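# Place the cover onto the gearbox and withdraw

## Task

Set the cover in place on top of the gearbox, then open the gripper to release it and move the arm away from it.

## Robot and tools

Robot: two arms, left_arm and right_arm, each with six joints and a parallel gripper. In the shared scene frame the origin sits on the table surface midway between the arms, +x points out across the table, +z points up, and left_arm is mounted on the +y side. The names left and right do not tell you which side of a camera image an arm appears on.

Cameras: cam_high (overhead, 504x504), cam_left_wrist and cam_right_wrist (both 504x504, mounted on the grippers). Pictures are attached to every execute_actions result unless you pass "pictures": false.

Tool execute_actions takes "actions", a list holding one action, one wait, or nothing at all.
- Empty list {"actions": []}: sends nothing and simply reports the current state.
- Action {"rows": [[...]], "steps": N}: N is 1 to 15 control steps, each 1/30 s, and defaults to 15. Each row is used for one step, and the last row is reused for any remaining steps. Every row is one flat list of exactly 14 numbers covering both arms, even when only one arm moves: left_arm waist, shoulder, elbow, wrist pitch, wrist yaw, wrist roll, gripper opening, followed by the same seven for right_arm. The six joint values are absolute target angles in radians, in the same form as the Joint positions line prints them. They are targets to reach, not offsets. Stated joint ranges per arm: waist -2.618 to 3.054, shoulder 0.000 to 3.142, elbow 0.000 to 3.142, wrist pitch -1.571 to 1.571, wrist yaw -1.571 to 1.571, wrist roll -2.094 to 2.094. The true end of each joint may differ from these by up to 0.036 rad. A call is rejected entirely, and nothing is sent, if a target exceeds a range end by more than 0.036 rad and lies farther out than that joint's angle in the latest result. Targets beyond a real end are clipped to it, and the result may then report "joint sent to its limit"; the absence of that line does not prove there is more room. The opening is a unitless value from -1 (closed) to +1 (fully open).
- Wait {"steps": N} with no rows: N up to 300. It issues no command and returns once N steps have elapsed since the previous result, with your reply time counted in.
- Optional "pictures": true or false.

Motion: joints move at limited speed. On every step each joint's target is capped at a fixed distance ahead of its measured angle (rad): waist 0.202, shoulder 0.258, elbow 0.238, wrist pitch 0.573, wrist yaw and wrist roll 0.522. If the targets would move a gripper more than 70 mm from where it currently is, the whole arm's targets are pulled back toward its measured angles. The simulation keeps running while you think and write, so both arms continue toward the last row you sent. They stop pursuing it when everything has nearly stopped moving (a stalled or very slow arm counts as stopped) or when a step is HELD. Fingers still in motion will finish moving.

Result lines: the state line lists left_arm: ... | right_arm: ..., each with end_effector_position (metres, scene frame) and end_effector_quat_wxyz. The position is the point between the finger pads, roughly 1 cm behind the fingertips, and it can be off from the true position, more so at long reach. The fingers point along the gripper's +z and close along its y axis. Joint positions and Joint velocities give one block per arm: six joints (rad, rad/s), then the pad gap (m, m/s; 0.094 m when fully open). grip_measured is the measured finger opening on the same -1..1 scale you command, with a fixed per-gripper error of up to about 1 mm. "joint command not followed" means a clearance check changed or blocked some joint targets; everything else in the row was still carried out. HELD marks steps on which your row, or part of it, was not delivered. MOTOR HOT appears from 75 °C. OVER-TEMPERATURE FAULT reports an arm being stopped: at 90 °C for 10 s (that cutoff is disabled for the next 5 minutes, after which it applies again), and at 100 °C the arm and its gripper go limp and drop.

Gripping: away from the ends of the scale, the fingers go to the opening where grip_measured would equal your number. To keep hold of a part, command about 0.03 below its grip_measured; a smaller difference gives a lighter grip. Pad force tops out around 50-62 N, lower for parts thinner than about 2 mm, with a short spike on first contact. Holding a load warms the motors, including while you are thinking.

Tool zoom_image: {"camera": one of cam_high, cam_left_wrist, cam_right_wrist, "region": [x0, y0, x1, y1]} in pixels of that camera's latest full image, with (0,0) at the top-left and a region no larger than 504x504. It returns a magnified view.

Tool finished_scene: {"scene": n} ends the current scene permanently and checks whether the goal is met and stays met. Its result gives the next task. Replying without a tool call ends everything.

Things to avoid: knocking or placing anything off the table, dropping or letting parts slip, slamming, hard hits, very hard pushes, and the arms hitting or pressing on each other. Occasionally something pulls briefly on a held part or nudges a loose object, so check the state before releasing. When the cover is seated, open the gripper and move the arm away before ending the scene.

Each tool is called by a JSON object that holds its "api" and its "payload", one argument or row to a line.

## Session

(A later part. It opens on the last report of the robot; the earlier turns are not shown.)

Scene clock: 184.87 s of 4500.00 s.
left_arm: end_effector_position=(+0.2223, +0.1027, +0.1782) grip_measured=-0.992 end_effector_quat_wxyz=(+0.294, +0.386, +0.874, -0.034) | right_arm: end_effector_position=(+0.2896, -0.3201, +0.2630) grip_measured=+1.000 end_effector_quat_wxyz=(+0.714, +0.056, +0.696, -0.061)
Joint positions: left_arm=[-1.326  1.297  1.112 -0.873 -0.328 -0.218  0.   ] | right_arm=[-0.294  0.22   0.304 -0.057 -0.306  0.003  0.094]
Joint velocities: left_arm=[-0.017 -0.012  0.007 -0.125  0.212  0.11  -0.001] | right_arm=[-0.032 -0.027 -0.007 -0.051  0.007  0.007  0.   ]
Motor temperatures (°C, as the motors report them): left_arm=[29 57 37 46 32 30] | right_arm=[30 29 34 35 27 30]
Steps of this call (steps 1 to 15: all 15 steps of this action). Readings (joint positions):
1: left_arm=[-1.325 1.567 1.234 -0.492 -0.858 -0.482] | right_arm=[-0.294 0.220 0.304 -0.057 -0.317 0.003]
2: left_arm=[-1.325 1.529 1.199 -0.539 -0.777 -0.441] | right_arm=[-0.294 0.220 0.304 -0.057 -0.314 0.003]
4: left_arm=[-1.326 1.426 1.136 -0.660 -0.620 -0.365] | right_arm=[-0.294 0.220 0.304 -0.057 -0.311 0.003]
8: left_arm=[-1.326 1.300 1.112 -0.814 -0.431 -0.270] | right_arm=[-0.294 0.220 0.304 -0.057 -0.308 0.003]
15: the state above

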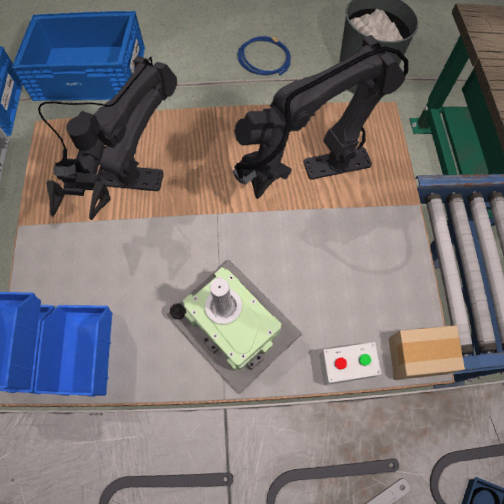

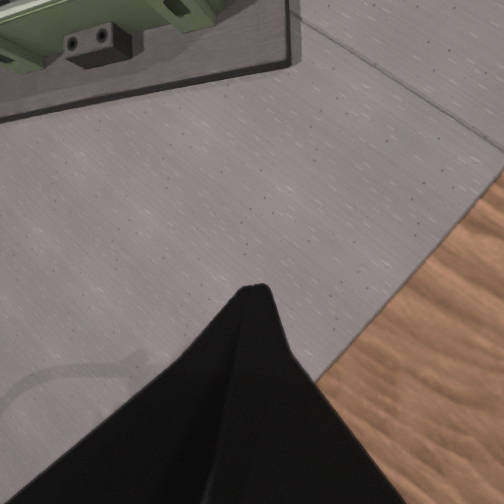

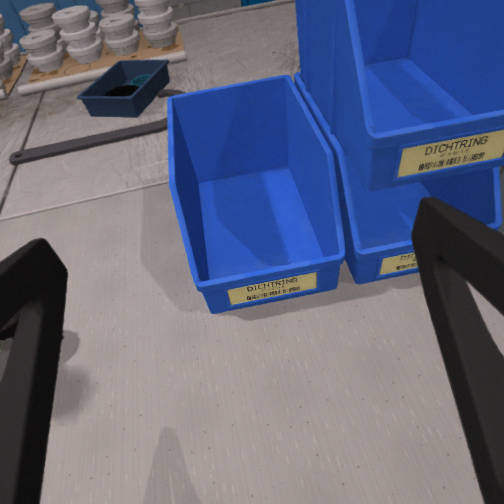

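{"api": "execute_actions", "payload": {
  "actions": [
    {"rows":[[-1.25,1.33,1.13,-0.88,-0.27,-0.18,-1,-0.3,0.2,0.3,-0.05,-0.3,0,1],[-1.17,1.36,1.17,-0.86,-0.23,-0.15,-1,-0.3,0.2,0.3,-0.05,-0.3,0,1],[-1.09,1.4,1.2,-0.84,-0.19,-0.12,-1,-0.3,0.2,0.3,-0.05,-0.3,0,1],[-1.01,1.44,1.24,-0.82,-0.15,-0.09,-1,-0.3,0.2,0.3,-0.05,-0.3,0,1],[-0.93,1.48,1.28,-0.8,-0.11,-0.06,-1,-0.3,0.2,0.3,-0.05,-0.3,0,1],[-0.86,1.52,1.32,-0.78,-0.07,-0.03,-1,-0.3,0.2,0.3,-0.05,-0.3,0,1],[-0.8,1.56,1.36,-0.76,-0.03,0,-1,-0.3,0.2,0.3,-0.05,-0.3,0,1],[-0.75,1.6,1.4,-0.74,0,0,-1,-0.3,0.2,0.3,-0.05,-0.3,0,1],[-0.71,1.65,1.45,-0.72,0,0,-1,-0.3,0.2,0.3,-0.05,-0.3,0,1],[-0.69,1.7,1.5,-0.7,0,0,-1,-0.3,0.2,0.3,-0.05,-0.3,0,1],[-0.69,1.75,1.55,-0.7,0,0,-1,-0.3,0.2,0.3,-0.05,-0.3,0,1],[-0.69,1.8,1.6,-0.7,0,0,-1,-0.3,0.2,0.3,-0.05,-0.3,0,1]],"steps":15}
  ],
  "pictures": false
}}

{"api": "execute_actions", "payload": {
  "actions": [
    {"rows":[[-0.69,1.83,1.65,-0.71,0,0,-1,-0.3,0.2,0.3,-0.05,-0.3,0,1],[-0.69,1.87,1.7,-0.72,0,0,-1,-0.3,0.2,0.3,-0.05,-0.3,0,1],[-0.69,1.91,1.75,-0.73,0,0,-1,-0.3,0.2,0.3,-0.05,-0.3,0,1],[-0.69,1.95,1.8,-0.74,0,0,-1,-0.3,0.2,0.3,-0.05,-0.3,0,1],[-0.69,1.99,1.85,-0.75,0,0,-1,-0.3,0.2,0.3,-0.05,-0.3,0,1],[-0.69,2.03,1.9,-0.76,0,0,-1,-0.3,0.2,0.3,-0.05,-0.3,0,1],[-0.69,2.07,1.95,-0.77,0,0,-1,-0.3,0.2,0.3,-0.05,-0.3,0,1],[-0.69,2.11,2.0,-0.78,0,0,-1,-0.3,0.2,0.3,-0.05,-0.3,0,1],[-0.69,2.15,2.05,-0.79,0,0,-1,-0.3,0.2,0.3,-0.05,-0.3,0,1],[-0.69,2.19,2.1,-0.8,0,0,-1,-0.3,0.2,0.3,-0.05,-0.3,0,1],[-0.69,2.22,2.15,-0.8,0,0,-1,-0.3,0.2,0.3,-0.05,-0.3,0,1],[-0.69,2.25,2.2,-0.8,0,0,-1,-0.3,0.2,0.3,-0.05,-0.3,0,1],[-0.69,2.27,2.22,-0.8,0,0,-1,-0.3,0.2,0.3,-0.05,-0.3,0,1]],"steps":15}
  ]
}}

{"api": "execute_actions", "payload": {
  "actions": [
    {"steps":10}
  ]
}}

Scene clock: 187.47 s of 4500.00 s.
left_arm: end_effector_position=(+0.4624, +0.1532, +0.1723) grip_measured=-0.992 end_effector_quat_wxyz=(+0.299, +0.209, +0.929, -0.053) | right_arm: end_effector_position=(+0.2895, -0.3201, +0.2630) grip_measured=+1.000 end_effector_quat_wxyz=(+0.714, +0.056, +0.696, -0.061)
Joint positions: left_arm=[-0.674  1.805  1.563 -0.712 -0.05  -0.025  0.   ] | right_arm=[-0.294  0.22   0.304 -0.057 -0.306  0.003  0.094]
Joint velocities: left_arm=[-0.002  0.354  0.154  0.3    0.154  0.081 -0.   ] | right_arm=[-0.007 -0.017 -0.017 -0.095 -0.051 -0.007  0.   ]
Motor temperatures (°C, as the motors report them): left_arm=[29 54 37 46 32 30] | right_arm=[30 29 34 36 27 30]
Steps of this call (steps 1 to 30: the robot went on to your last target; steps 31 to 63: nothing new was sent; steps 64 to 78: all 15 steps of this action). Readings (joint positions):
64: left_arm=[-1.317 1.300 1.112 -0.885 -0.294 -0.202] | right_arm=[-0.294 0.220 0.304 -0.057 -0.306 0.003]
65: left_arm=[-1.288 1.308 1.117 -0.885 -0.275 -0.193] | right_arm=[-0.294 0.220 0.304 -0.057 -0.306 0.003]
67: left_arm=[-1.171 1.358 1.155 -0.883 -0.231 -0.164] | right_arm=[-0.294 0.220 0.304 -0.057 -0.306 0.003]
71: left_arm=[-0.898 1.530 1.300 -0.828 -0.126 -0.084] | right_arm=[-0.294 0.220 0.304 -0.057 -0.306 0.003]
78: the state above

Scene clock: 187.97 s of 4500.00 s.
left_arm: end_effector_position=(+0.5674, +0.0847, +0.1702) grip_measured=-0.992 end_effector_quat_wxyz=(+0.340, +0.223, +0.910, -0.082) | right_arm: end_effector_position=(+0.2895, -0.3201, +0.2630) grip_measured=+1.000 end_effector_quat_wxyz=(+0.714, +0.056, +0.696, -0.061)
Joint positions: left_arm=[-0.681  2.267  2.172 -0.761 -0.01  -0.007  0.   ] | right_arm=[-0.294  0.22   0.304 -0.057 -0.306  0.003  0.094]
Joint velocities: left_arm=[-0.002  0.427  0.212 -0.066  0.037 -0.007  0.   ] | right_arm=[-0.002 -0.022 -0.002 -0.022 -0.007 -0.022  0.   ]
Motor temperatures (°C, as the motors report them): left_arm=[29 54 37 46 32 30] | right_arm=[30 29 34 36 27 30]
Steps of this call (steps 1 to 15: all 15 steps of this action). Readings (joint positions):
1: left_arm=[-0.675 1.818 1.573 -0.714 -0.042 -0.021] | right_arm=[-0.294 0.220 0.304 -0.057 -0.306 0.003]
2: left_arm=[-0.678 1.836 1.596 -0.725 -0.035 -0.018] | right_arm=[-0.294 0.220 0.304 -0.057 -0.306 0.003]
4: left_arm=[-0.681 1.889 1.680 -0.741 -0.024 -0.013] | right_arm=[-0.294 0.220 0.304 -0.057 -0.306 0.003]
8: left_arm=[-0.681 2.031 1.892 -0.747 -0.015 -0.009] | right_arm=[-0.294 0.220 0.304 -0.057 -0.306 0.003]
15: the state above

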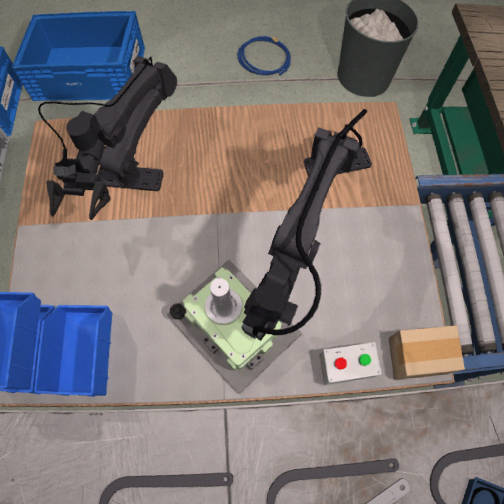

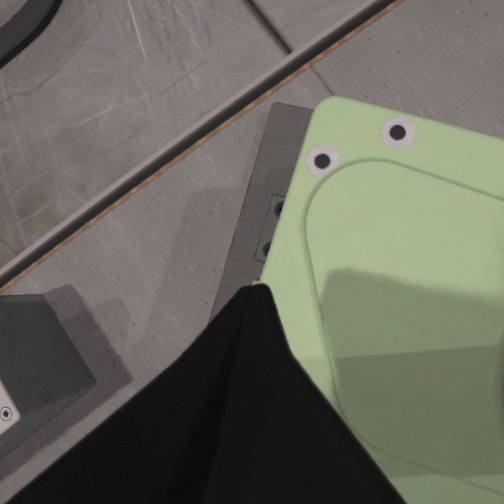

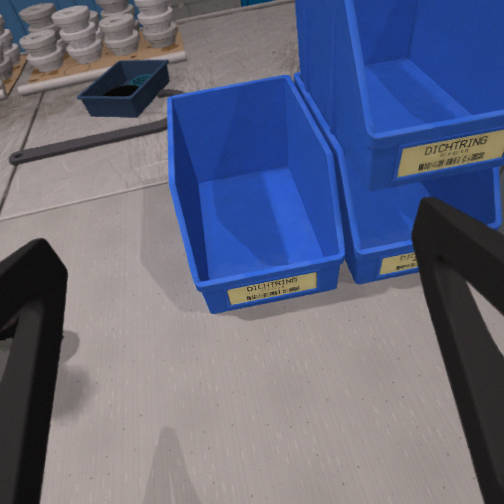

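Scene clock: 188.30 s of 4500.00 s.
left_arm: end_effector_position=(+0.5655, +0.0855, +0.1579) grip_measured=-0.992 end_effector_quat_wxyz=(+0.324, +0.225, +0.916, -0.078) | right_arm: end_effector_position=(+0.2895, -0.3201, +0.2630) grip_measured=+1.000 end_effector_quat_wxyz=(+0.714, +0.056, +0.696, -0.061)
Joint positions: left_arm=[-0.681  2.29   2.185 -0.788 -0.009 -0.006  0.   ] | right_arm=[-0.294  0.22   0.304 -0.057 -0.306  0.003  0.094]
Joint velocities: left_arm=[ 0.007 -0.012  0.051  0.066 -0.051 -0.022  0.   ] | right_arm=[ 0.017 -0.002  0.007  0.007 -0.007 -0.051  0.   ]
Motor temperatures (°C, as the motors report them): left_arm=[29 54 37 46 32 30] | right_arm=[30 29 34 36 27 30]
Steps of this call (steps 1 to 10: the robot went on to your last target). Readings (joint positions):
1: left_arm=[-0.681 2.278 2.176 -0.764 -0.009 -0.006] | right_arm=[-0.294 0.220 0.304 -0.057 -0.306 0.003]
2: left_arm=[-0.681 2.284 2.177 -0.770 -0.009 -0.006] | right_arm=[-0.294 0.220 0.304 -0.057 -0.306 0.003]
4: left_arm=[-0.681 2.290 2.177 -0.782 -0.009 -0.006] | right_arm=[-0.294 0.220 0.304 -0.057 -0.306 0.003]
8: left_arm=[-0.681 2.290 2.182 -0.788 -0.009 -0.006] | right_arm=[-0.294 0.220 0.304 -0.057 -0.306 0.003]
10: the state above

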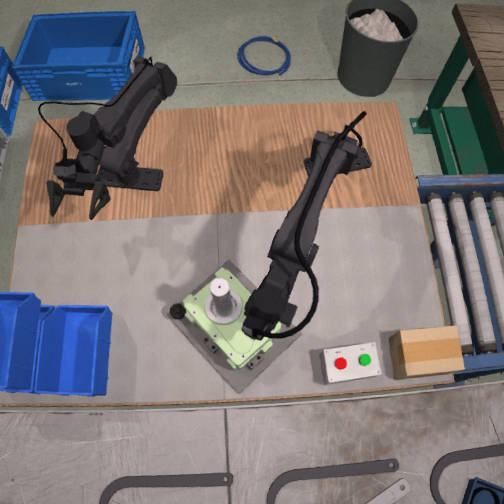

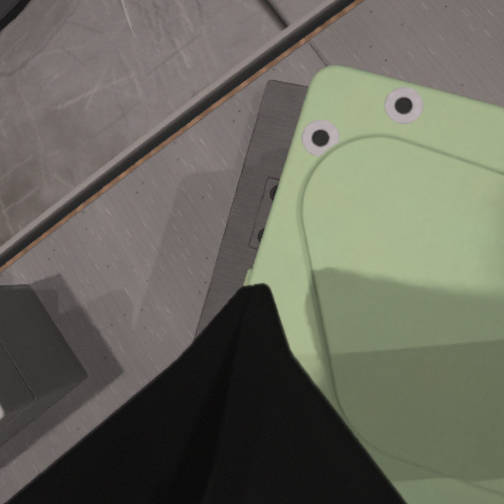

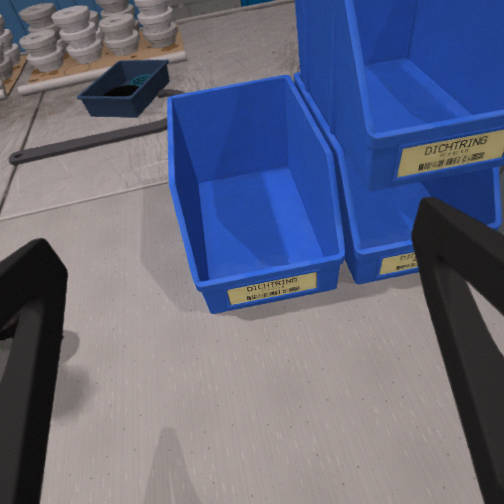

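{"api": "execute_actions", "payload": {
  "actions": [
    {"rows":[[-0.70,2.27,2.2,-0.79,0.04,0,-1,-0.3,0.2,0.3,-0.05,-0.3,0,1],[-0.705,2.27,2.19,-0.78,0.08,0,-1,-0.3,0.2,0.3,-0.05,-0.3,0,1],[-0.71,2.27,2.18,-0.77,0.12,0,-1,-0.3,0.2,0.3,-0.05,-0.3,0,1],[-0.71,2.27,2.17,-0.76,0.14,0,-1,-0.3,0.2,0.3,-0.05,-0.3,0,1],[-0.71,2.27,2.16,-0.75,0.14,0,-1,-0.3,0.2,0.3,-0.05,-0.3,0,1],[-0.71,2.27,2.15,-0.74,0.14,0,-1,-0.3,0.2,0.3,-0.05,-0.3,0,1],[-0.71,2.27,2.14,-0.73,0.14,0,-1,-0.3,0.2,0.3,-0.05,-0.3,0,1],[-0.71,2.27,2.13,-0.72,0.14,0,-1,-0.3,0.2,0.3,-0.05,-0.3,0,1],[-0.71,2.27,2.12,-0.71,0.14,0,-1,-0.3,0.2,0.3,-0.05,-0.3,0,1]],"steps":15}
  ]
}}

Scene clock: 189.80 s of 4500.00 s.
left_arm: end_effector_position=(+0.5455, +0.0536, +0.1431) grip_measured=-0.992 end_effector_quat_wxyz=(+0.300, +0.257, +0.908, -0.140) | right_arm: end_effector_position=(+0.2895, -0.3201, +0.2630) grip_measured=+1.000 end_effector_quat_wxyz=(+0.714, +0.056, +0.696, -0.061)
Joint positions: left_arm=[-0.705  2.29   2.131 -0.746  0.123 -0.006  0.   ] | right_arm=[-0.294  0.22   0.304 -0.057 -0.306  0.003  0.094]
Joint velocities: left_arm=[-0.007 -0.012 -0.007  0.125  0.007 -0.037 -0.   ] | right_arm=[-0.012 -0.017 -0.012 -0.022 -0.037 -0.022  0.   ]
Motor temperatures (°C, as the motors report them): left_arm=[29 54 37 46 32 30] | right_arm=[30 29 34 36 27 30]
Steps of this call (steps 1 to 30: the robot went on to your last target; steps 31 to 45: all 15 steps of this action). Readings (joint positions):
31: left_arm=[-0.682 2.290 2.187 -0.788 -0.004 -0.006] | right_arm=[-0.294 0.220 0.304 -0.057 -0.306 0.003]
32: left_arm=[-0.682 2.290 2.187 -0.788 0.008 -0.006] | right_arm=[-0.294 0.220 0.304 -0.057 -0.306 0.003]
34: left_arm=[-0.686 2.290 2.187 -0.788 0.044 -0.006] | right_arm=[-0.294 0.220 0.304 -0.057 -0.306 0.003]
38: left_arm=[-0.701 2.290 2.166 -0.763 0.096 -0.006] | right_arm=[-0.294 0.220 0.304 -0.057 -0.306 0.003]
45: the state above

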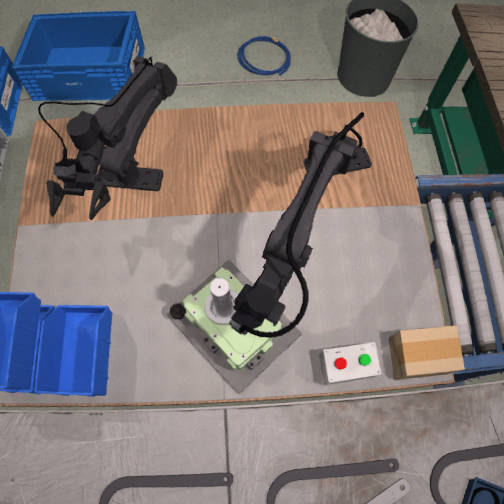

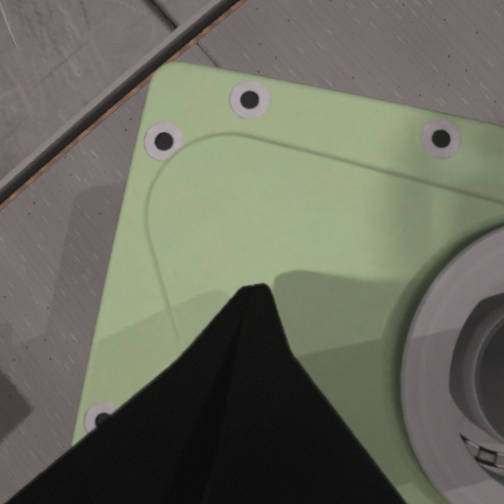

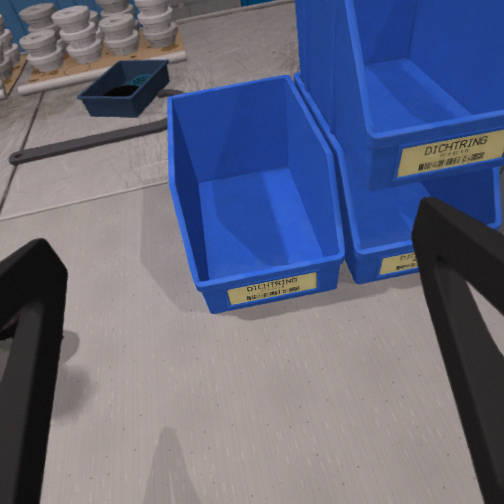

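Good spot; slightly back from the shaft, then down.

{"api": "execute_actions", "payload": {
  "actions": [
    {"rows":[[-0.70,2.275,2.11,-0.70,0.11,0,-1,-0.08,0.3,0.42,-0.05,-0.7,0,1],[-0.70,2.28,2.10,-0.69,0.10,0,-1,-0.08,0.3,0.42,-0.05,-0.7,0,1],[-0.70,2.28,2.09,-0.68,0.10,0,-1,-0.08,0.3,0.42,-0.05,-0.7,0,1],[-0.70,2.285,2.08,-0.67,0.10,0,-1,-0.08,0.3,0.42,-0.05,-0.7,0,1],[-0.70,2.29,2.07,-0.66,0.10,0,-1,-0.08,0.3,0.42,-0.05,-0.7,0,1],[-0.70,2.295,2.06,-0.65,0.10,0,-1,-0.08,0.3,0.42,-0.05,-0.7,0,1],[-0.70,2.295,2.05,-0.64,0.10,0,-1,-0.08,0.3,0.42,-0.05,-0.7,0,1]],"steps":15}
  ]
}}

Scene clock: 191.07 s of 4500.00 s.
left_arm: end_effector_position=(+0.5534, +0.0520, +0.1332) grip_measured=-0.992 end_effector_quat_wxyz=(+0.318, +0.254, +0.903, -0.137) | right_arm: end_effector_position=(+0.2846, -0.2051, +0.2874) grip_measured=+1.000 end_effector_quat_wxyz=(+0.706, -0.153, +0.677, +0.140)
Joint positions: left_arm=[-0.705  2.29   2.071 -0.652  0.109 -0.006  0.   ] | right_arm=[-0.086  0.287  0.388 -0.055 -0.681  0.003  0.094]
Joint velocities: left_arm=[ 0.002 -0.007 -0.002  0.037 -0.095  0.007 -0.   ] | right_arm=[ 0.012  0.012  0.012 -0.051 -0.168 -0.051  0.   ]
Motor temperatures (°C, as the motors report them): left_arm=[29 55 37 45 32 30] | right_arm=[30 29 34 36 27 30]
Steps of this call (steps 1 to 23: the robot went on to your last target; steps 24 to 38: all 15 steps of this action). Readings (joint positions):
24: left_arm=[-0.705 2.290 2.131 -0.733 0.127 -0.006] | right_arm=[-0.270 0.228 0.312 -0.062 -0.338 0.003]
25: left_arm=[-0.705 2.290 2.128 -0.728 0.124 -0.006] | right_arm=[-0.205 0.250 0.330 -0.068 -0.403 0.003]
27: left_arm=[-0.705 2.290 2.116 -0.713 0.117 -0.006] | right_arm=[-0.110 0.283 0.365 -0.066 -0.517 0.003]
31: left_arm=[-0.705 2.290 2.080 -0.676 0.111 -0.006] | right_arm=[-0.086 0.287 0.388 -0.056 -0.628 0.003]
38: the state above

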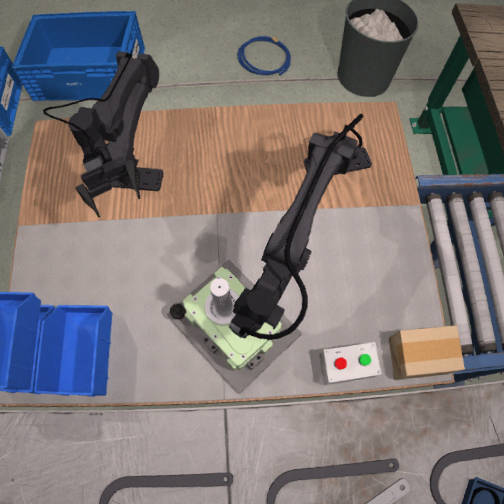

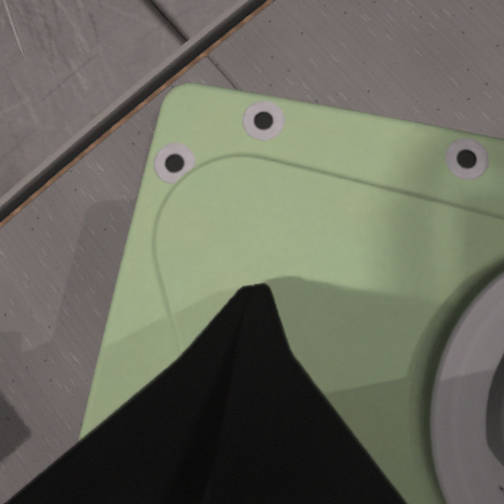

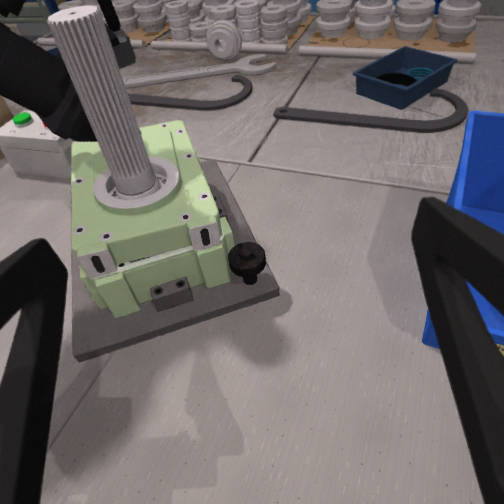

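{"api": "execute_actions", "payload": {
  "actions": [
    {"rows":[[-0.70,2.30,2.045,-0.65,0.10,0,-1,-0.08,0.3,0.42,-0.05,-0.7,0,1],[-0.70,2.305,2.04,-0.655,0.10,0,-1,-0.08,0.3,0.42,-0.05,-0.7,0,1],[-0.70,2.31,2.035,-0.66,0.10,0,-1,-0.08,0.3,0.42,-0.05,-0.7,0,1],[-0.70,2.315,2.03,-0.665,0.10,0,-1,-0.08,0.3,0.42,-0.05,-0.7,0,1],[-0.70,2.32,2.025,-0.67,0.10,0,-1,-0.08,0.3,0.42,-0.05,-0.7,0,1],[-0.70,2.325,2.02,-0.68,0.10,0,-1,-0.08,0.3,0.42,-0.05,-0.7,0,1]],"steps":15}
  ]
}}

{"api": "zoom_image", "payload": {
  "camera": "cam_right_wrist",
  "region": [50,100,270,320]
}}

Scene clock: 192.47 s of 4500.00 s.
left_arm: end_effector_position=(+0.5549, +0.0512, +0.1315) grip_measured=-0.992 end_effector_quat_wxyz=(+0.321, +0.254, +0.902, -0.138) | right_arm: end_effector_position=(+0.2837, -0.2030, +0.2874) grip_measured=+1.000 end_effector_quat_wxyz=(+0.705, -0.157, +0.676, +0.145)
Joint positions: left_arm=[-0.705  2.29   2.059 -0.631  0.109 -0.006  0.   ] | right_arm=[-0.086  0.287  0.388 -0.055 -0.694  0.003  0.094]
Joint velocities: left_arm=[ 0.012 -0.007 -0.002  0.007  0.022  0.022 -0.001] | right_arm=[-0.012  0.007 -0.002  0.066 -0.022  0.022  0.   ]
Motor temperatures (°C, as the motors report them): left_arm=[29 54 37 45 32 30] | right_arm=[30 29 34 36 27 30]
Steps of this call (steps 1 to 27: the robot went on to your last target; steps 28 to 42: all 15 steps of this action). Readings (joint positions):
28: left_arm=[-0.705 2.290 2.070 -0.649 0.109 -0.006] | right_arm=[-0.086 0.287 0.388 -0.055 -0.694 0.003]
29: left_arm=[-0.705 2.290 2.070 -0.649 0.109 -0.006] | right_arm=[-0.086 0.287 0.388 -0.055 -0.694 0.003]
31: left_arm=[-0.705 2.290 2.066 -0.646 0.109 -0.006] | right_arm=[-0.086 0.287 0.388 -0.055 -0.694 0.003]
35: left_arm=[-0.705 2.290 2.061 -0.636 0.109 -0.006] | right_arm=[-0.086 0.287 0.388 -0.055 -0.694 0.003]
42: the state above

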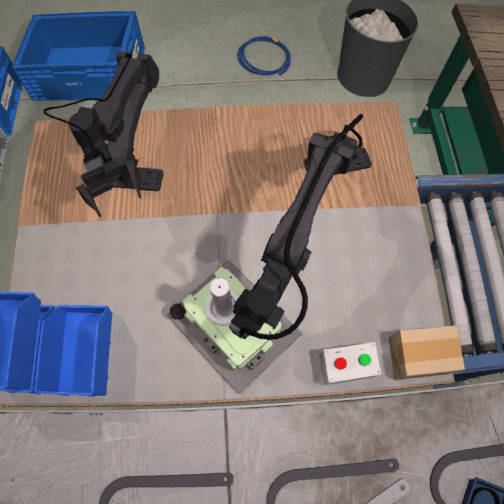

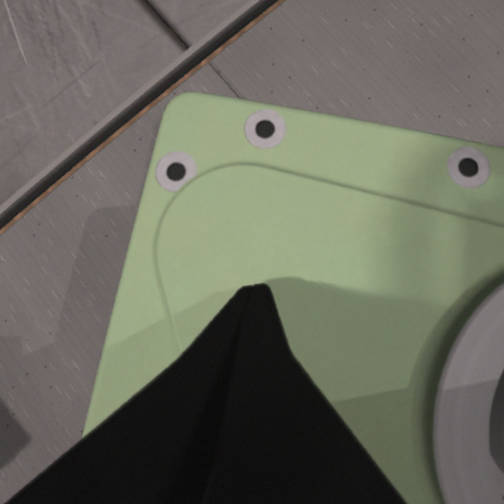

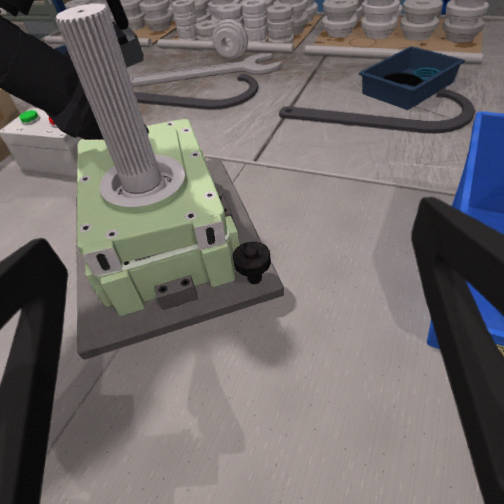

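Region (50, 100, 270, 320) of cam_right_wrist's 504x504 image, scaled by 2.291, with more detail than that image has.

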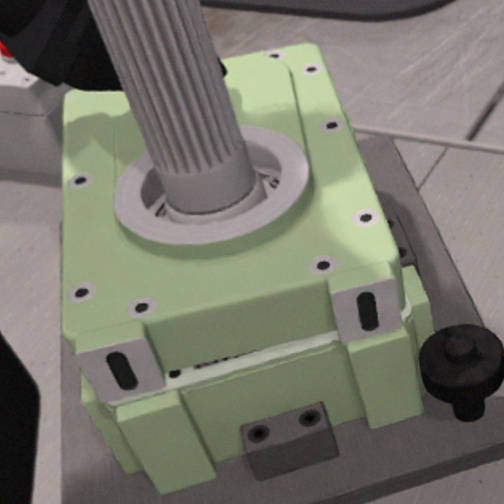

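{"api": "execute_actions", "payload": {
  "actions": [
    {"rows":[[-0.70,2.335,2.02,-0.70,0.10,0,-1,-0.08,0.3,0.42,-0.05,-0.7,0,1],[-0.70,2.345,2.02,-0.72,0.10,0,-1,-0.08,0.3,0.42,-0.05,-0.7,0,1],[-0.70,2.355,2.02,-0.74,0.10,0,-1,-0.08,0.3,0.42,-0.05,-0.7,0,1],[-0.70,2.365,2.02,-0.76,0.10,0,-1,-0.08,0.3,0.42,-0.05,-0.7,0,1],[-0.70,2.375,2.02,-0.78,0.10,0,-1,-0.08,0.3,0.42,-0.05,-0.7,0,1]],"steps":15}
  ]
}}

{"api": "zoom_image", "payload": {
  "camera": "cam_right_wrist",
  "region": [50,100,270,320]
}}

{"api": "zoom_image", "payload": {
  "camera": "cam_high",
  "region": [160,250,300,390]
}}

Scene clock: 200.47 s of 4500.00 s.
left_arm: end_effector_position=(+0.5549, +0.0512, +0.1294) grip_measured=-0.992 end_effector_quat_wxyz=(+0.320, +0.254, +0.902, -0.138) | right_arm: end_effector_position=(+0.2837, -0.2030, +0.2874) grip_measured=+1.000 end_effector_quat_wxyz=(+0.705, -0.157, +0.676, +0.145)
Joint positions: left_arm=[-0.705  2.294  2.059 -0.631  0.109 -0.006  0.   ] | right_arm=[-0.086  0.287  0.388 -0.055 -0.694  0.003  0.094]
Joint velocities: left_arm=[ 0.002 -0.002 -0.002  0.022 -0.007 -0.037  0.   ] | right_arm=[ 0.002 -0.017 -0.012 -0.095 -0.037 -0.007  0.   ]
Motor temperatures (°C, as the motors report them): left_arm=[29 52 35 44 31 30] | right_arm=[30 29 35 36 27 30]
Steps of this call (steps 1 to 15: the robot went on to your last target; steps 16 to 90: nothing new was sent; then 4.50 s passed at rest; steps 91 to 105: all 15 steps of this action). Readings (joint positions):
91: left_arm=[-0.705 2.290 2.059 -0.631 0.109 -0.006] | right_arm=[-0.086 0.287 0.388 -0.055 -0.694 0.003]
92: left_arm=[-0.705 2.291 2.059 -0.631 0.109 -0.006] | right_arm=[-0.086 0.287 0.388 -0.055 -0.694 0.003]
94: left_arm=[-0.705 2.293 2.059 -0.631 0.109 -0.006] | right_arm=[-0.086 0.287 0.388 -0.055 -0.694 0.003]
98: left_arm=[-0.705 2.294 2.059 -0.631 0.109 -0.006] | right_arm=[-0.086 0.287 0.388 -0.055 -0.694 0.003]
105: the state above

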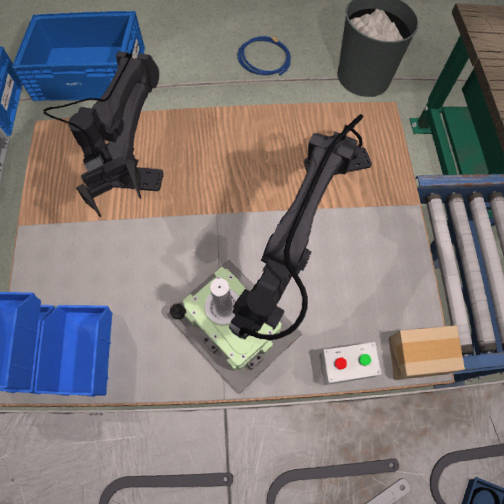

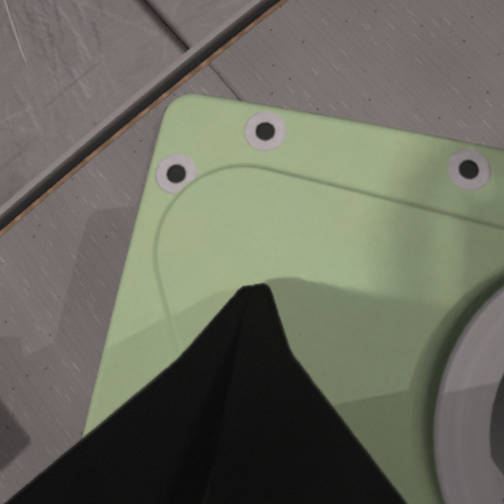

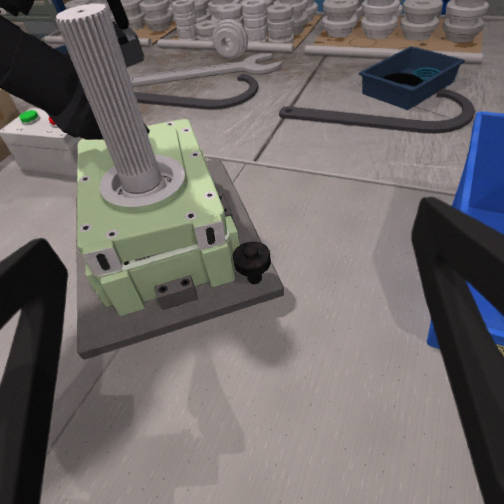

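Region (50, 100, 270, 320) of cam_right_wrist's 504x504 image, scaled by 2.291, with more detail than that image has.

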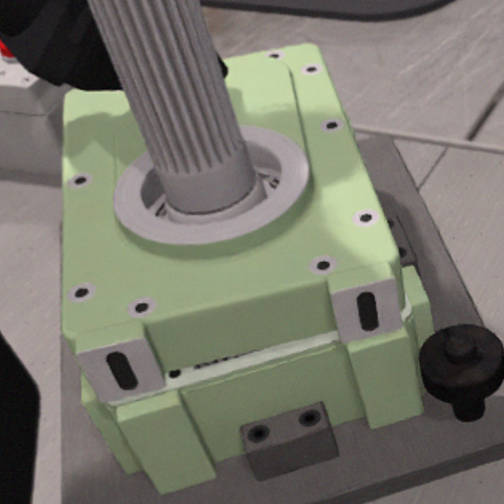

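Region (160, 250, 300, 390) of cam_high's 504x504 image, scaled by 3.600, with more detail than that image has.

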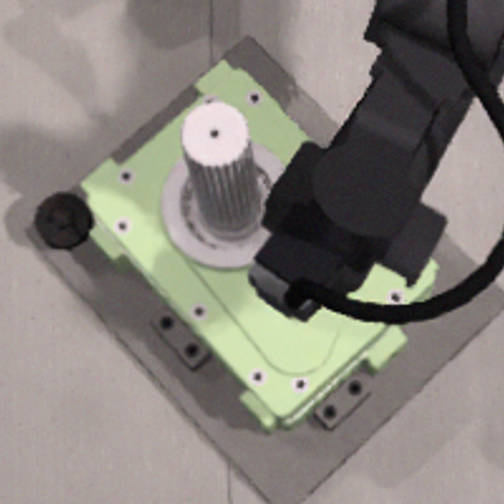

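{"api": "execute_actions", "payload": {
  "actions": [
    {"rows":[[-0.70,2.33,2.0,-0.76,0.10,0,-1,-0.08,0.3,0.42,-0.05,-0.7,0,1],[-0.70,2.31,1.99,-0.76,0.10,0,-1,-0.08,0.3,0.42,-0.05,-0.7,0,1],[-0.70,2.30,1.98,-0.76,0.10,0,-1,-0.08,0.3,0.42,-0.05,-0.7,0,1],[-0.70,2.29,1.97,-0.76,0.10,0,-1,-0.08,0.3,0.42,-0.05,-0.7,0,1]],"steps":12}
  ]
}}

Scene clock: 202.10 s of 4500.00 s.
left_arm: end_effector_position=(+0.5498, +0.0541, +0.1305) grip_measured=-0.992 end_effector_quat_wxyz=(+0.318, +0.254, +0.903, -0.138) | right_arm: end_effector_position=(+0.2837, -0.2030, +0.2874) grip_measured=+1.000 end_effector_quat_wxyz=(+0.705, -0.157, +0.676, +0.145)
Joint positions: left_arm=[-0.705  2.268  2.022 -0.624  0.109 -0.006  0.   ] | right_arm=[-0.086  0.287  0.388 -0.055 -0.694  0.003  0.094]
Joint velocities: left_arm=[-0.002  0.002 -0.002 -0.037 -0.066 -0.022  0.002] | right_arm=[-0.012  0.002 -0.007  0.007  0.022  0.022  0.   ]
Motor temperatures (°C, as the motors report them): left_arm=[29 51 35 44 31 30] | right_arm=[30 29 35 36 27 30]
Steps of this call (steps 1 to 15: the robot went on to your last target; steps 16 to 37: nothing new was sent; steps 38 to 49: all 12 steps of this action). Readings (joint positions):
38: left_arm=[-0.705 2.293 2.059 -0.631 0.109 -0.006] | right_arm=[-0.086 0.287 0.388 -0.055 -0.694 0.003]
39: left_arm=[-0.705 2.291 2.057 -0.630 0.109 -0.006] | right_arm=[-0.086 0.287 0.388 -0.055 -0.694 0.003]
41: left_arm=[-0.705 2.281 2.040 -0.624 0.109 -0.006] | right_arm=[-0.086 0.287 0.388 -0.055 -0.694 0.003]
45: left_arm=[-0.705 2.268 2.022 -0.624 0.109 -0.006] | right_arm=[-0.086 0.287 0.388 -0.055 -0.694 0.003]
49: the state above

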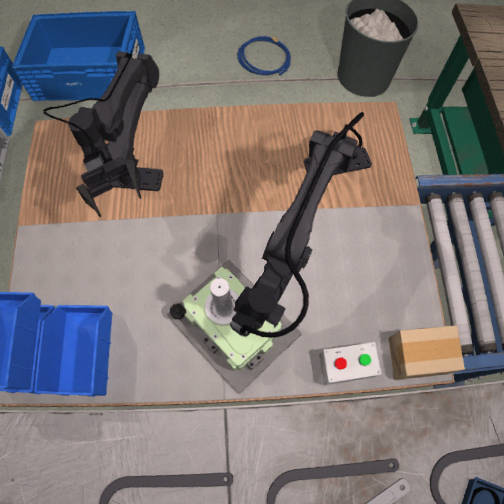

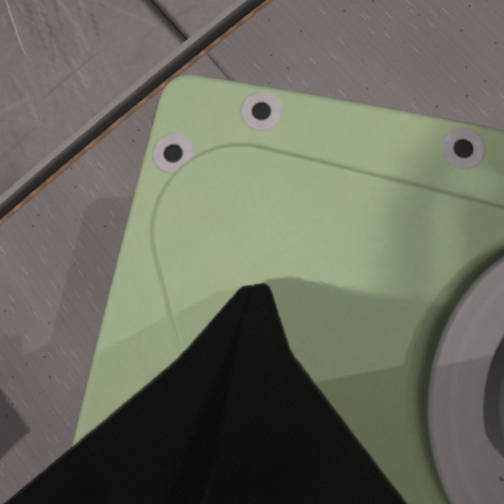

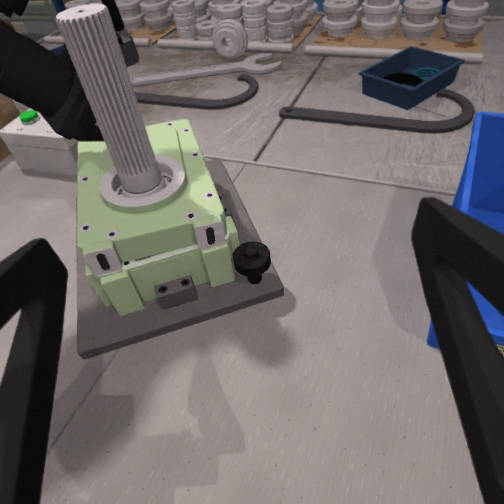

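{"api": "execute_actions", "payload": {
  "actions": [
    {"rows":[[-0.70,2.25,2.03,-0.66,0.10,0,-1,-0.08,0.3,0.42,-0.05,-0.7,0,1],[-0.70,2.22,2.03,-0.62,0.10,0,-1,-0.08,0.3,0.42,-0.05,-0.7,0,1],[-0.70,2.19,2.0,-0.6,0.08,0,-1,-0.08,0.3,0.42,-0.05,-0.7,0,1],[-0.70,2.15,1.95,-0.58,0.06,0,-1,-0.08,0.3,0.42,-0.05,-0.7,0,1],[-0.70,2.1,1.88,-0.55,0.04,0,-1,-0.08,0.3,0.42,-0.05,-0.7,0,1],[-0.70,2.04,1.79,-0.51,0.02,0,-1,-0.08,0.3,0.42,-0.05,-0.7,0,1],[-0.70,1.97,1.69,-0.46,0,0,-1,-0.08,0.3,0.42,-0.05,-0.7,0,1],[-0.70,1.9,1.58,-0.41,0,0,-1,-0.08,0.3,0.42,-0.05,-0.7,0,1],[-0.70,1.83,1.47,-0.36,0,0,-1,-0.08,0.3,0.42,-0.05,-0.7,0,1],[-0.70,1.76,1.36,-0.31,0,0,-1,-0.08,0.3,0.42,-0.05,-0.7,0,1],[-0.70,1.69,1.25,-0.26,0,0,-1,-0.08,0.3,0.42,-0.05,-0.7,0,1],[-0.70,1.62,1.14,-0.21,0,0,-1,-0.08,0.3,0.42,-0.05,-0.7,0,1],[-0.70,1.55,1.03,-0.16,0,0,-1,-0.08,0.3,0.42,-0.05,-0.7,0,1],[-0.70,1.5,0.94,-0.12,0,0,-1,-0.08,0.3,0.42,-0.05,-0.7,0,1]],"steps":15}
  ],
  "pictures": false
}}

{"api": "execute_actions", "payload": {
  "actions": [
    {"rows":[[-0.72,1.49,0.88,-0.04,0,0,1,-0.08,0.3,0.42,-0.05,-0.7,0,1],[-0.74,1.48,0.82,0.06,0,0,1,-0.08,0.3,0.42,-0.05,-0.7,0,1],[-0.76,1.47,0.76,0.16,0,0,1,-0.08,0.3,0.42,-0.05,-0.7,0,1],[-0.78,1.47,0.70,0.26,0,0,1,-0.08,0.3,0.42,-0.05,-0.7,0,1],[-0.8,1.46,0.65,0.36,0,0,1,-0.08,0.3,0.42,-0.05,-0.7,0,1],[-0.81,1.46,0.6,0.46,0,0,1,-0.08,0.3,0.42,-0.05,-0.7,0,1],[-0.82,1.46,0.55,0.56,0,0,1,-0.08,0.3,0.42,-0.05,-0.7,0,1],[-0.82,1.46,0.5,0.66,0,0,1,-0.08,0.3,0.42,-0.05,-0.7,0,1]],"steps":15}
  ],
  "pictures": false
}}

{"api": "execute_actions", "payload": {
  "actions": [
    {"steps":10}
  ]
}}

Scene clock: 204.33 s of 4500.00 s.
left_arm: end_effector_position=(+0.4366, +0.1371, +0.1956) grip_measured=-0.992 end_effector_quat_wxyz=(+0.426, +0.229, +0.867, -0.121) | right_arm: end_effector_position=(+0.2837, -0.2030, +0.2874) grip_measured=+1.000 end_effector_quat_wxyz=(+0.705, -0.157, +0.676, +0.145)
Joint positions: left_arm=[-0.705  1.551  1.169 -0.271  0.016 -0.006  0.   ] | right_arm=[-0.086  0.287  0.388 -0.055 -0.694  0.003  0.094]
Joint velocities: left_arm=[-0.012 -1.819 -2.098  1.209 -0.081  0.022  0.001] | right_arm=[-0.002  0.027 -0.017  0.081 -0.037 -0.022  0.   ]
Motor temperatures (°C, as the motors report them): left_arm=[29 51 35 43 31 30] | right_arm=[30 30 35 36 27 30]
Steps of this call (steps 1 to 15: the robot went on to your last target; steps 16 to 52: nothing new was sent; steps 53 to 67: all 15 steps of this action). Readings (joint positions):
53: left_arm=[-0.705 2.265 2.022 -0.621 0.109 -0.006] | right_arm=[-0.086 0.287 0.388 -0.055 -0.694 0.003]
54: left_arm=[-0.705 2.262 2.022 -0.621 0.108 -0.006] | right_arm=[-0.086 0.287 0.388 -0.055 -0.694 0.003]
56: left_arm=[-0.705 2.243 2.003 -0.614 0.099 -0.006] | right_arm=[-0.086 0.287 0.388 -0.055 -0.694 0.003]
60: left_arm=[-0.705 2.061 1.753 -0.530 0.052 -0.006] | right_arm=[-0.086 0.287 0.388 -0.055 -0.694 0.003]
67: the state above

Scene clock: 204.83 s of 4500.00 s.
left_arm: end_effector_position=(+0.3617, +0.1308, +0.0978) grip_measured=+1.000 end_effector_quat_wxyz=(+0.500, +0.261, +0.809, -0.165) | right_arm: end_effector_position=(+0.2837, -0.2030, +0.2874) grip_measured=+1.000 end_effector_quat_wxyz=(+0.705, -0.157, +0.676, +0.145)
Joint positions: left_arm=[-0.816  1.48   0.485  0.534  0.005 -0.004  0.094] | right_arm=[-0.086  0.287  0.388 -0.055 -0.694  0.003  0.094]
Joint velocities: left_arm=[ 0.002  0.012 -0.012  0.96  -0.007  0.051  0.   ] | right_arm=[-0.002  0.007  0.002 -0.022  0.066 -0.022  0.   ]
Motor temperatures (°C, as the motors report them): left_arm=[29 51 35 44 31 30] | right_arm=[30 30 36 36 27 30]
Steps of this call (steps 1 to 15: all 15 steps of this action). Readings (joint positions):
1: left_arm=[-0.705 1.499 1.097 -0.223 0.015 -0.005] | right_arm=[-0.086 0.287 0.388 -0.055 -0.694 0.003]
2: left_arm=[-0.708 1.465 1.026 -0.162 0.011 -0.005] | right_arm=[-0.086 0.287 0.388 -0.055 -0.694 0.003]
4: left_arm=[-0.729 1.445 0.882 -0.017 0.004 -0.005] | right_arm=[-0.086 0.287 0.388 -0.055 -0.694 0.003]
8: left_arm=[-0.804 1.469 0.592 0.267 0.004 -0.005] | right_arm=[-0.086 0.287 0.388 -0.055 -0.694 0.003]
15: the state above

Scene clock: 205.17 s of 4500.00 s.
left_arm: end_effector_position=(+0.3695, +0.1252, +0.1195) grip_measured=+1.000 end_effector_quat_wxyz=(+0.538, +0.253, +0.784, -0.177) | right_arm: end_effector_position=(+0.2837, -0.2030, +0.2874) grip_measured=+1.000 end_effector_quat_wxyz=(+0.705, -0.157, +0.676, +0.145)
Joint positions: left_arm=[-0.816  1.48   0.485  0.629  0.005 -0.004  0.094] | right_arm=[-0.086  0.287  0.388 -0.055 -0.694  0.003  0.094]
Joint velocities: left_arm=[-0.012 -0.012 -0.002  0.095  0.022  0.007  0.   ] | right_arm=[ 0.007  0.012 -0.012 -0.037 -0.007  0.051  0.   ]
Motor temperatures (°C, as the motors report them): left_arm=[29 51 35 44 31 30] | right_arm=[30 30 36 36 27 30]
Steps of this call (steps 1 to 10: the robot went on to your last target). Readings (joint positions):
1: left_arm=[-0.816 1.480 0.485 0.558 0.005 -0.004] | right_arm=[-0.086 0.287 0.388 -0.055 -0.694 0.003]
2: left_arm=[-0.816 1.480 0.485 0.576 0.005 -0.004] | right_arm=[-0.086 0.287 0.388 -0.055 -0.694 0.003]
4: left_arm=[-0.816 1.480 0.485 0.601 0.005 -0.004] | right_arm=[-0.086 0.287 0.388 -0.055 -0.694 0.003]
8: left_arm=[-0.816 1.480 0.485 0.624 0.005 -0.004] | right_arm=[-0.086 0.287 0.388 -0.055 -0.694 0.003]
10: the state above

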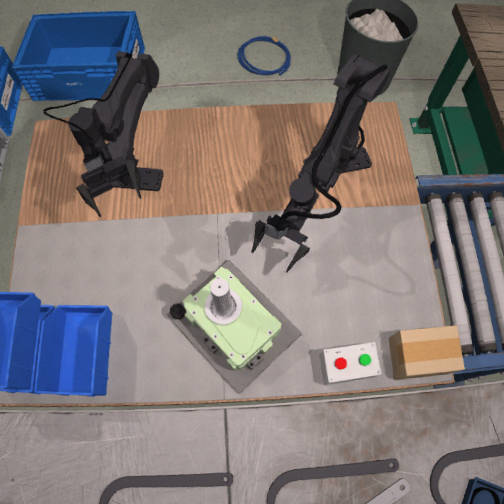

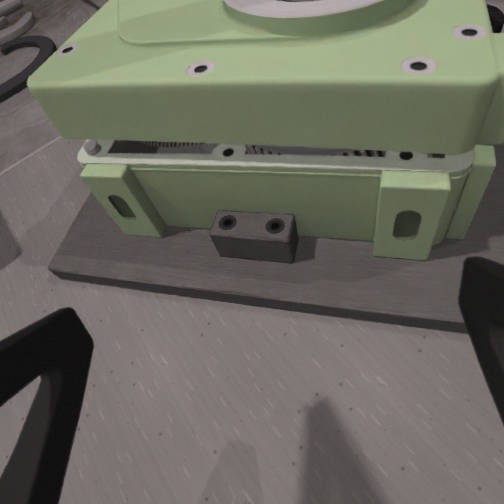

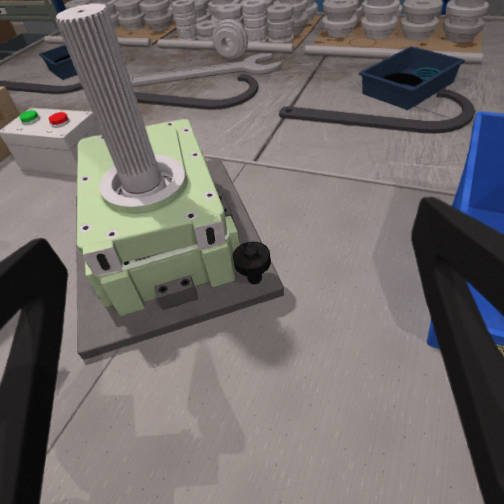

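{"api": "zoom_image", "payload": {
  "camera": "cam_left_wrist",
  "region": [0,20,504,270]
}}

{"api": "zoom_image", "payload": {
  "camera": "cam_high",
  "region": [160,250,300,390]
}}

Region (0, 20, 504, 270) of cam_left_wrist's 504x504 image, scaled by 1.000; it fills the top 250 rows of this view, and the rest is white.

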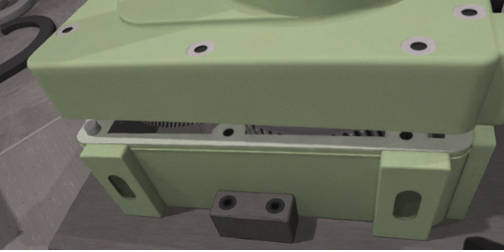

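Region (160, 250, 300, 390) of cam_high's 504x504 image, scaled by 3.600, with more detail than that image has.

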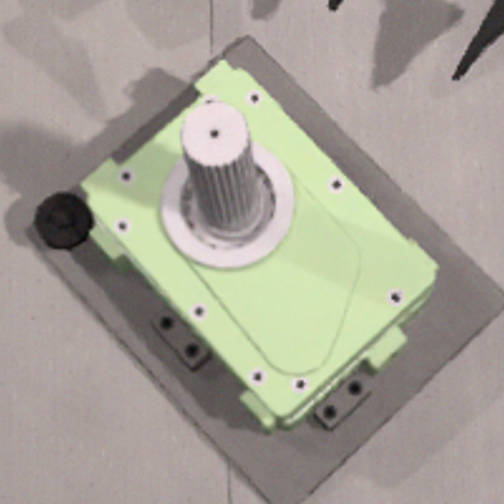

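{"api": "execute_actions", "payload": {
  "actions": [
    {"rows":[[-0.81,1.46,0.54,0.6,0,0,-1,-0.08,0.3,0.42,-0.05,-0.7,0,1],[-0.8,1.46,0.59,0.54,0,0,-1,-0.08,0.3,0.42,-0.05,-0.7,0,1],[-0.79,1.46,0.64,0.47,0,0,-1,-0.08,0.3,0.42,-0.05,-0.7,0,1],[-0.78,1.46,0.69,0.4,0,0,-1,-0.08,0.3,0.42,-0.05,-0.7,0,1],[-0.77,1.46,0.74,0.33,0,0,-1,-0.08,0.3,0.42,-0.05,-0.7,0,1],[-0.76,1.46,0.79,0.26,0,0,-1,-0.08,0.3,0.42,-0.05,-0.7,0,1],[-0.75,1.46,0.84,0.19,0,0,-1,-0.08,0.3,0.42,-0.05,-0.7,0,1],[-0.74,1.47,0.89,0.12,0,0,-1,-0.08,0.3,0.42,-0.05,-0.7,0,1],[-0.73,1.48,0.94,0.05,0,0,-1,-0.08,0.3,0.42,-0.05,-0.7,0,1],[-0.73,1.49,0.99,-0.02,0,0,-1,-0.08,0.3,0.42,-0.05,-0.7,0,1],[-0.73,1.51,1.04,-0.09,0,0,-1,-0.08,0.3,0.42,-0.05,-0.7,0,1],[-0.73,1.53,1.09,-0.16,0,0,-1,-0.08,0.3,0.42,-0.05,-0.7,0,1],[-0.73,1.55,1.14,-0.23,0,0,-1,-0.08,0.3,0.42,-0.05,-0.7,0,1],[-0.73,1.58,1.19,-0.3,0,0,-1,-0.08,0.3,0.42,-0.05,-0.7,0,1],[-0.73,1.61,1.24,-0.36,0,0,-1,-0.08,0.3,0.42,-0.05,-0.7,0,1]],"steps":15}
  ],
  "pictures": false
}}

{"api": "execute_actions", "payload": {
  "actions": [
    {"rows":[[-0.73,1.64,1.29,-0.4,0,0,-1,-0.08,0.3,0.42,-0.05,-0.7,0,1],[-0.73,1.675,1.34,-0.44,0,0,-1,-0.08,0.3,0.42,-0.05,-0.7,0,1],[-0.73,1.71,1.39,-0.48,0,0,-1,-0.08,0.3,0.42,-0.05,-0.7,0,1],[-0.73,1.745,1.44,-0.51,0,0,-1,-0.08,0.3,0.42,-0.05,-0.7,0,1],[-0.73,1.78,1.49,-0.54,0,0,-1,-0.08,0.3,0.42,-0.05,-0.7,0,1],[-0.73,1.815,1.54,-0.57,0,0,-1,-0.08,0.3,0.42,-0.05,-0.7,0,1],[-0.73,1.85,1.59,-0.59,0,0,-1,-0.08,0.3,0.42,-0.05,-0.7,0,1],[-0.73,1.885,1.64,-0.61,0,0,-1,-0.08,0.3,0.42,-0.05,-0.7,0,1],[-0.73,1.92,1.69,-0.63,0,0,-1,-0.08,0.3,0.42,-0.05,-0.7,0,1],[-0.73,1.955,1.74,-0.65,0,0,-1,-0.08,0.3,0.42,-0.05,-0.7,0,1],[-0.73,1.99,1.79,-0.67,0,0,-1,-0.08,0.3,0.42,-0.05,-0.7,0,1],[-0.73,2.015,1.83,-0.68,0,0,-1,-0.08,0.3,0.42,-0.05,-0.7,0,1]],"steps":15}
  ],
  "pictures": false
}}

{"api": "execute_actions", "payload": {
  "actions": [
    {"steps":10}
  ]
}}

Scene clock: 208.57 s of 4500.00 s.
left_arm: end_effector_position=(+0.4497, +0.1149, +0.2350) grip_measured=-0.992 end_effector_quat_wxyz=(+0.512, +0.227, +0.815, -0.146) | right_arm: end_effector_position=(+0.2837, -0.2030, +0.2874) grip_measured=+1.000 end_effector_quat_wxyz=(+0.705, -0.157, +0.676, +0.145)
Joint positions: left_arm=[-0.737  1.538  1.139 -0.049  0.002 -0.004  0.   ] | right_arm=[-0.086  0.287  0.388 -0.055 -0.694  0.003  0.094]
Joint velocities: left_arm=[-0.007  0.681  1.477 -1.853 -0.051  0.022  0.   ] | right_arm=[-0.007  0.002  0.007 -0.066 -0.081 -0.037  0.   ]
Motor temperatures (°C, as the motors report them): left_arm=[29 49 35 45 31 30] | right_arm=[30 30 36 36 27 30]
Steps of this call (steps 1 to 30: the robot went on to your last target; steps 31 to 87: nothing new was sent; steps 88 to 102: all 15 steps of this action). Readings (joint positions):
88: left_arm=[-0.816 1.480 0.488 0.631 0.005 -0.004] | right_arm=[-0.086 0.287 0.388 -0.055 -0.694 0.003]
89: left_arm=[-0.816 1.480 0.500 0.611 0.005 -0.004] | right_arm=[-0.086 0.287 0.388 -0.055 -0.694 0.003]
91: left_arm=[-0.809 1.480 0.562 0.533 0.005 -0.004] | right_arm=[-0.086 0.287 0.388 -0.055 -0.694 0.003]
95: left_arm=[-0.770 1.480 0.769 0.345 0.005 -0.004] | right_arm=[-0.086 0.287 0.388 -0.055 -0.694 0.003]
102: the state above

Scene clock: 209.07 s of 4500.00 s.
left_arm: end_effector_position=(+0.5091, +0.0787, +0.1714) grip_measured=-0.992 end_effector_quat_wxyz=(+0.344, +0.251, +0.900, -0.098) | right_arm: end_effector_position=(+0.2837, -0.2030, +0.2874) grip_measured=+1.000 end_effector_quat_wxyz=(+0.705, -0.157, +0.676, +0.145)
Joint positions: left_arm=[-0.737  2.024  1.786 -0.6    0.002 -0.004  0.   ] | right_arm=[-0.086  0.287  0.388 -0.055 -0.694  0.003  0.094]
Joint velocities: left_arm=[ 0.007  0.144  0.159 -0.33  -0.051  0.066  0.001] | right_arm=[-0.017 -0.007  0.002  0.007  0.066  0.022  0.   ]
Motor temperatures (°C, as the motors report them): left_arm=[29 49 35 45 31 30] | right_arm=[30 30 36 36 27 30]
Steps of this call (steps 1 to 15: all 15 steps of this action). Readings (joint positions):
1: left_arm=[-0.737 1.564 1.190 -0.108 0.002 -0.004] | right_arm=[-0.086 0.287 0.388 -0.055 -0.694 0.003]
2: left_arm=[-0.737 1.594 1.239 -0.165 0.002 -0.004] | right_arm=[-0.086 0.287 0.388 -0.055 -0.694 0.003]
4: left_arm=[-0.737 1.665 1.336 -0.270 0.002 -0.004] | right_arm=[-0.086 0.287 0.388 -0.055 -0.694 0.003]
8: left_arm=[-0.737 1.823 1.526 -0.445 0.002 -0.004] | right_arm=[-0.086 0.287 0.388 -0.055 -0.694 0.003]
15: the state above

Scene clock: 209.40 s of 4500.00 s.
left_arm: end_effector_position=(+0.5011, +0.0836, +0.1643) grip_measured=-0.992 end_effector_quat_wxyz=(+0.320, +0.253, +0.908, -0.092) | right_arm: end_effector_position=(+0.2837, -0.2030, +0.2874) grip_measured=+1.000 end_effector_quat_wxyz=(+0.705, -0.157, +0.676, +0.145)
Joint positions: left_arm=[-0.737  2.027  1.795 -0.66   0.002 -0.004  0.   ] | right_arm=[-0.086  0.287  0.388 -0.055 -0.694  0.003  0.094]
Joint velocities: left_arm=[-0.002  0.002  0.007 -0.022  0.066 -0.037  0.001] | right_arm=[ 0.012 -0.017 -0.007 -0.007  0.022 -0.037  0.   ]
Motor temperatures (°C, as the motors report them): left_arm=[29 49 36 45 31 30] | right_arm=[30 30 36 36 27 30]
Steps of this call (steps 1 to 10: the robot went on to your last target). Readings (joint positions):
1: left_arm=[-0.737 2.027 1.789 -0.612 0.002 -0.004] | right_arm=[-0.086 0.287 0.388 -0.055 -0.694 0.003]
2: left_arm=[-0.737 2.027 1.789 -0.624 0.002 -0.004] | right_arm=[-0.086 0.287 0.388 -0.055 -0.694 0.003]
4: left_arm=[-0.737 2.027 1.793 -0.642 0.002 -0.004] | right_arm=[-0.086 0.287 0.388 -0.055 -0.694 0.003]
8: left_arm=[-0.737 2.027 1.795 -0.656 0.002 -0.004] | right_arm=[-0.086 0.287 0.388 -0.055 -0.694 0.003]
10: the state above

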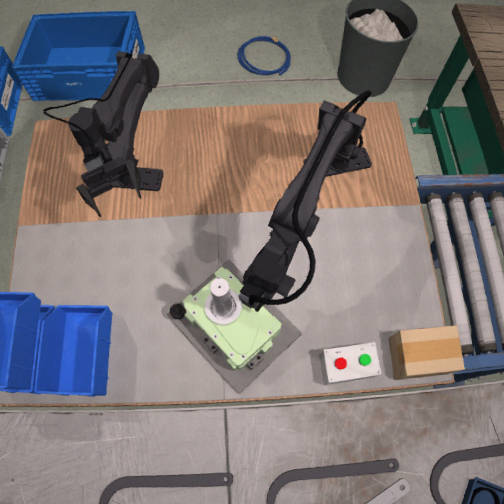

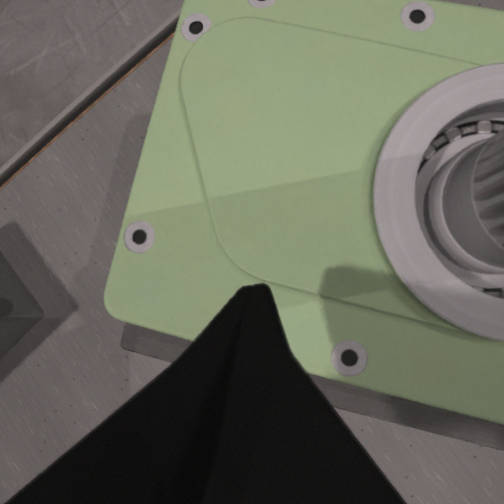

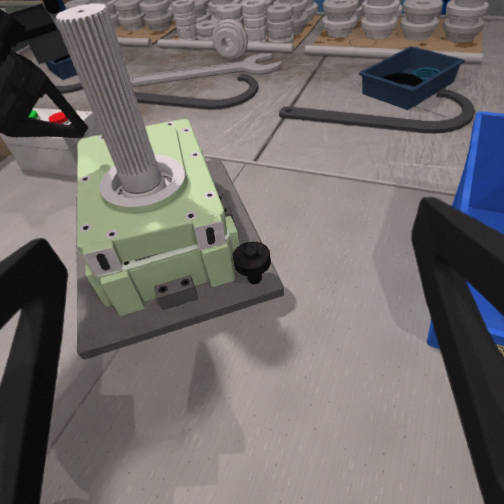

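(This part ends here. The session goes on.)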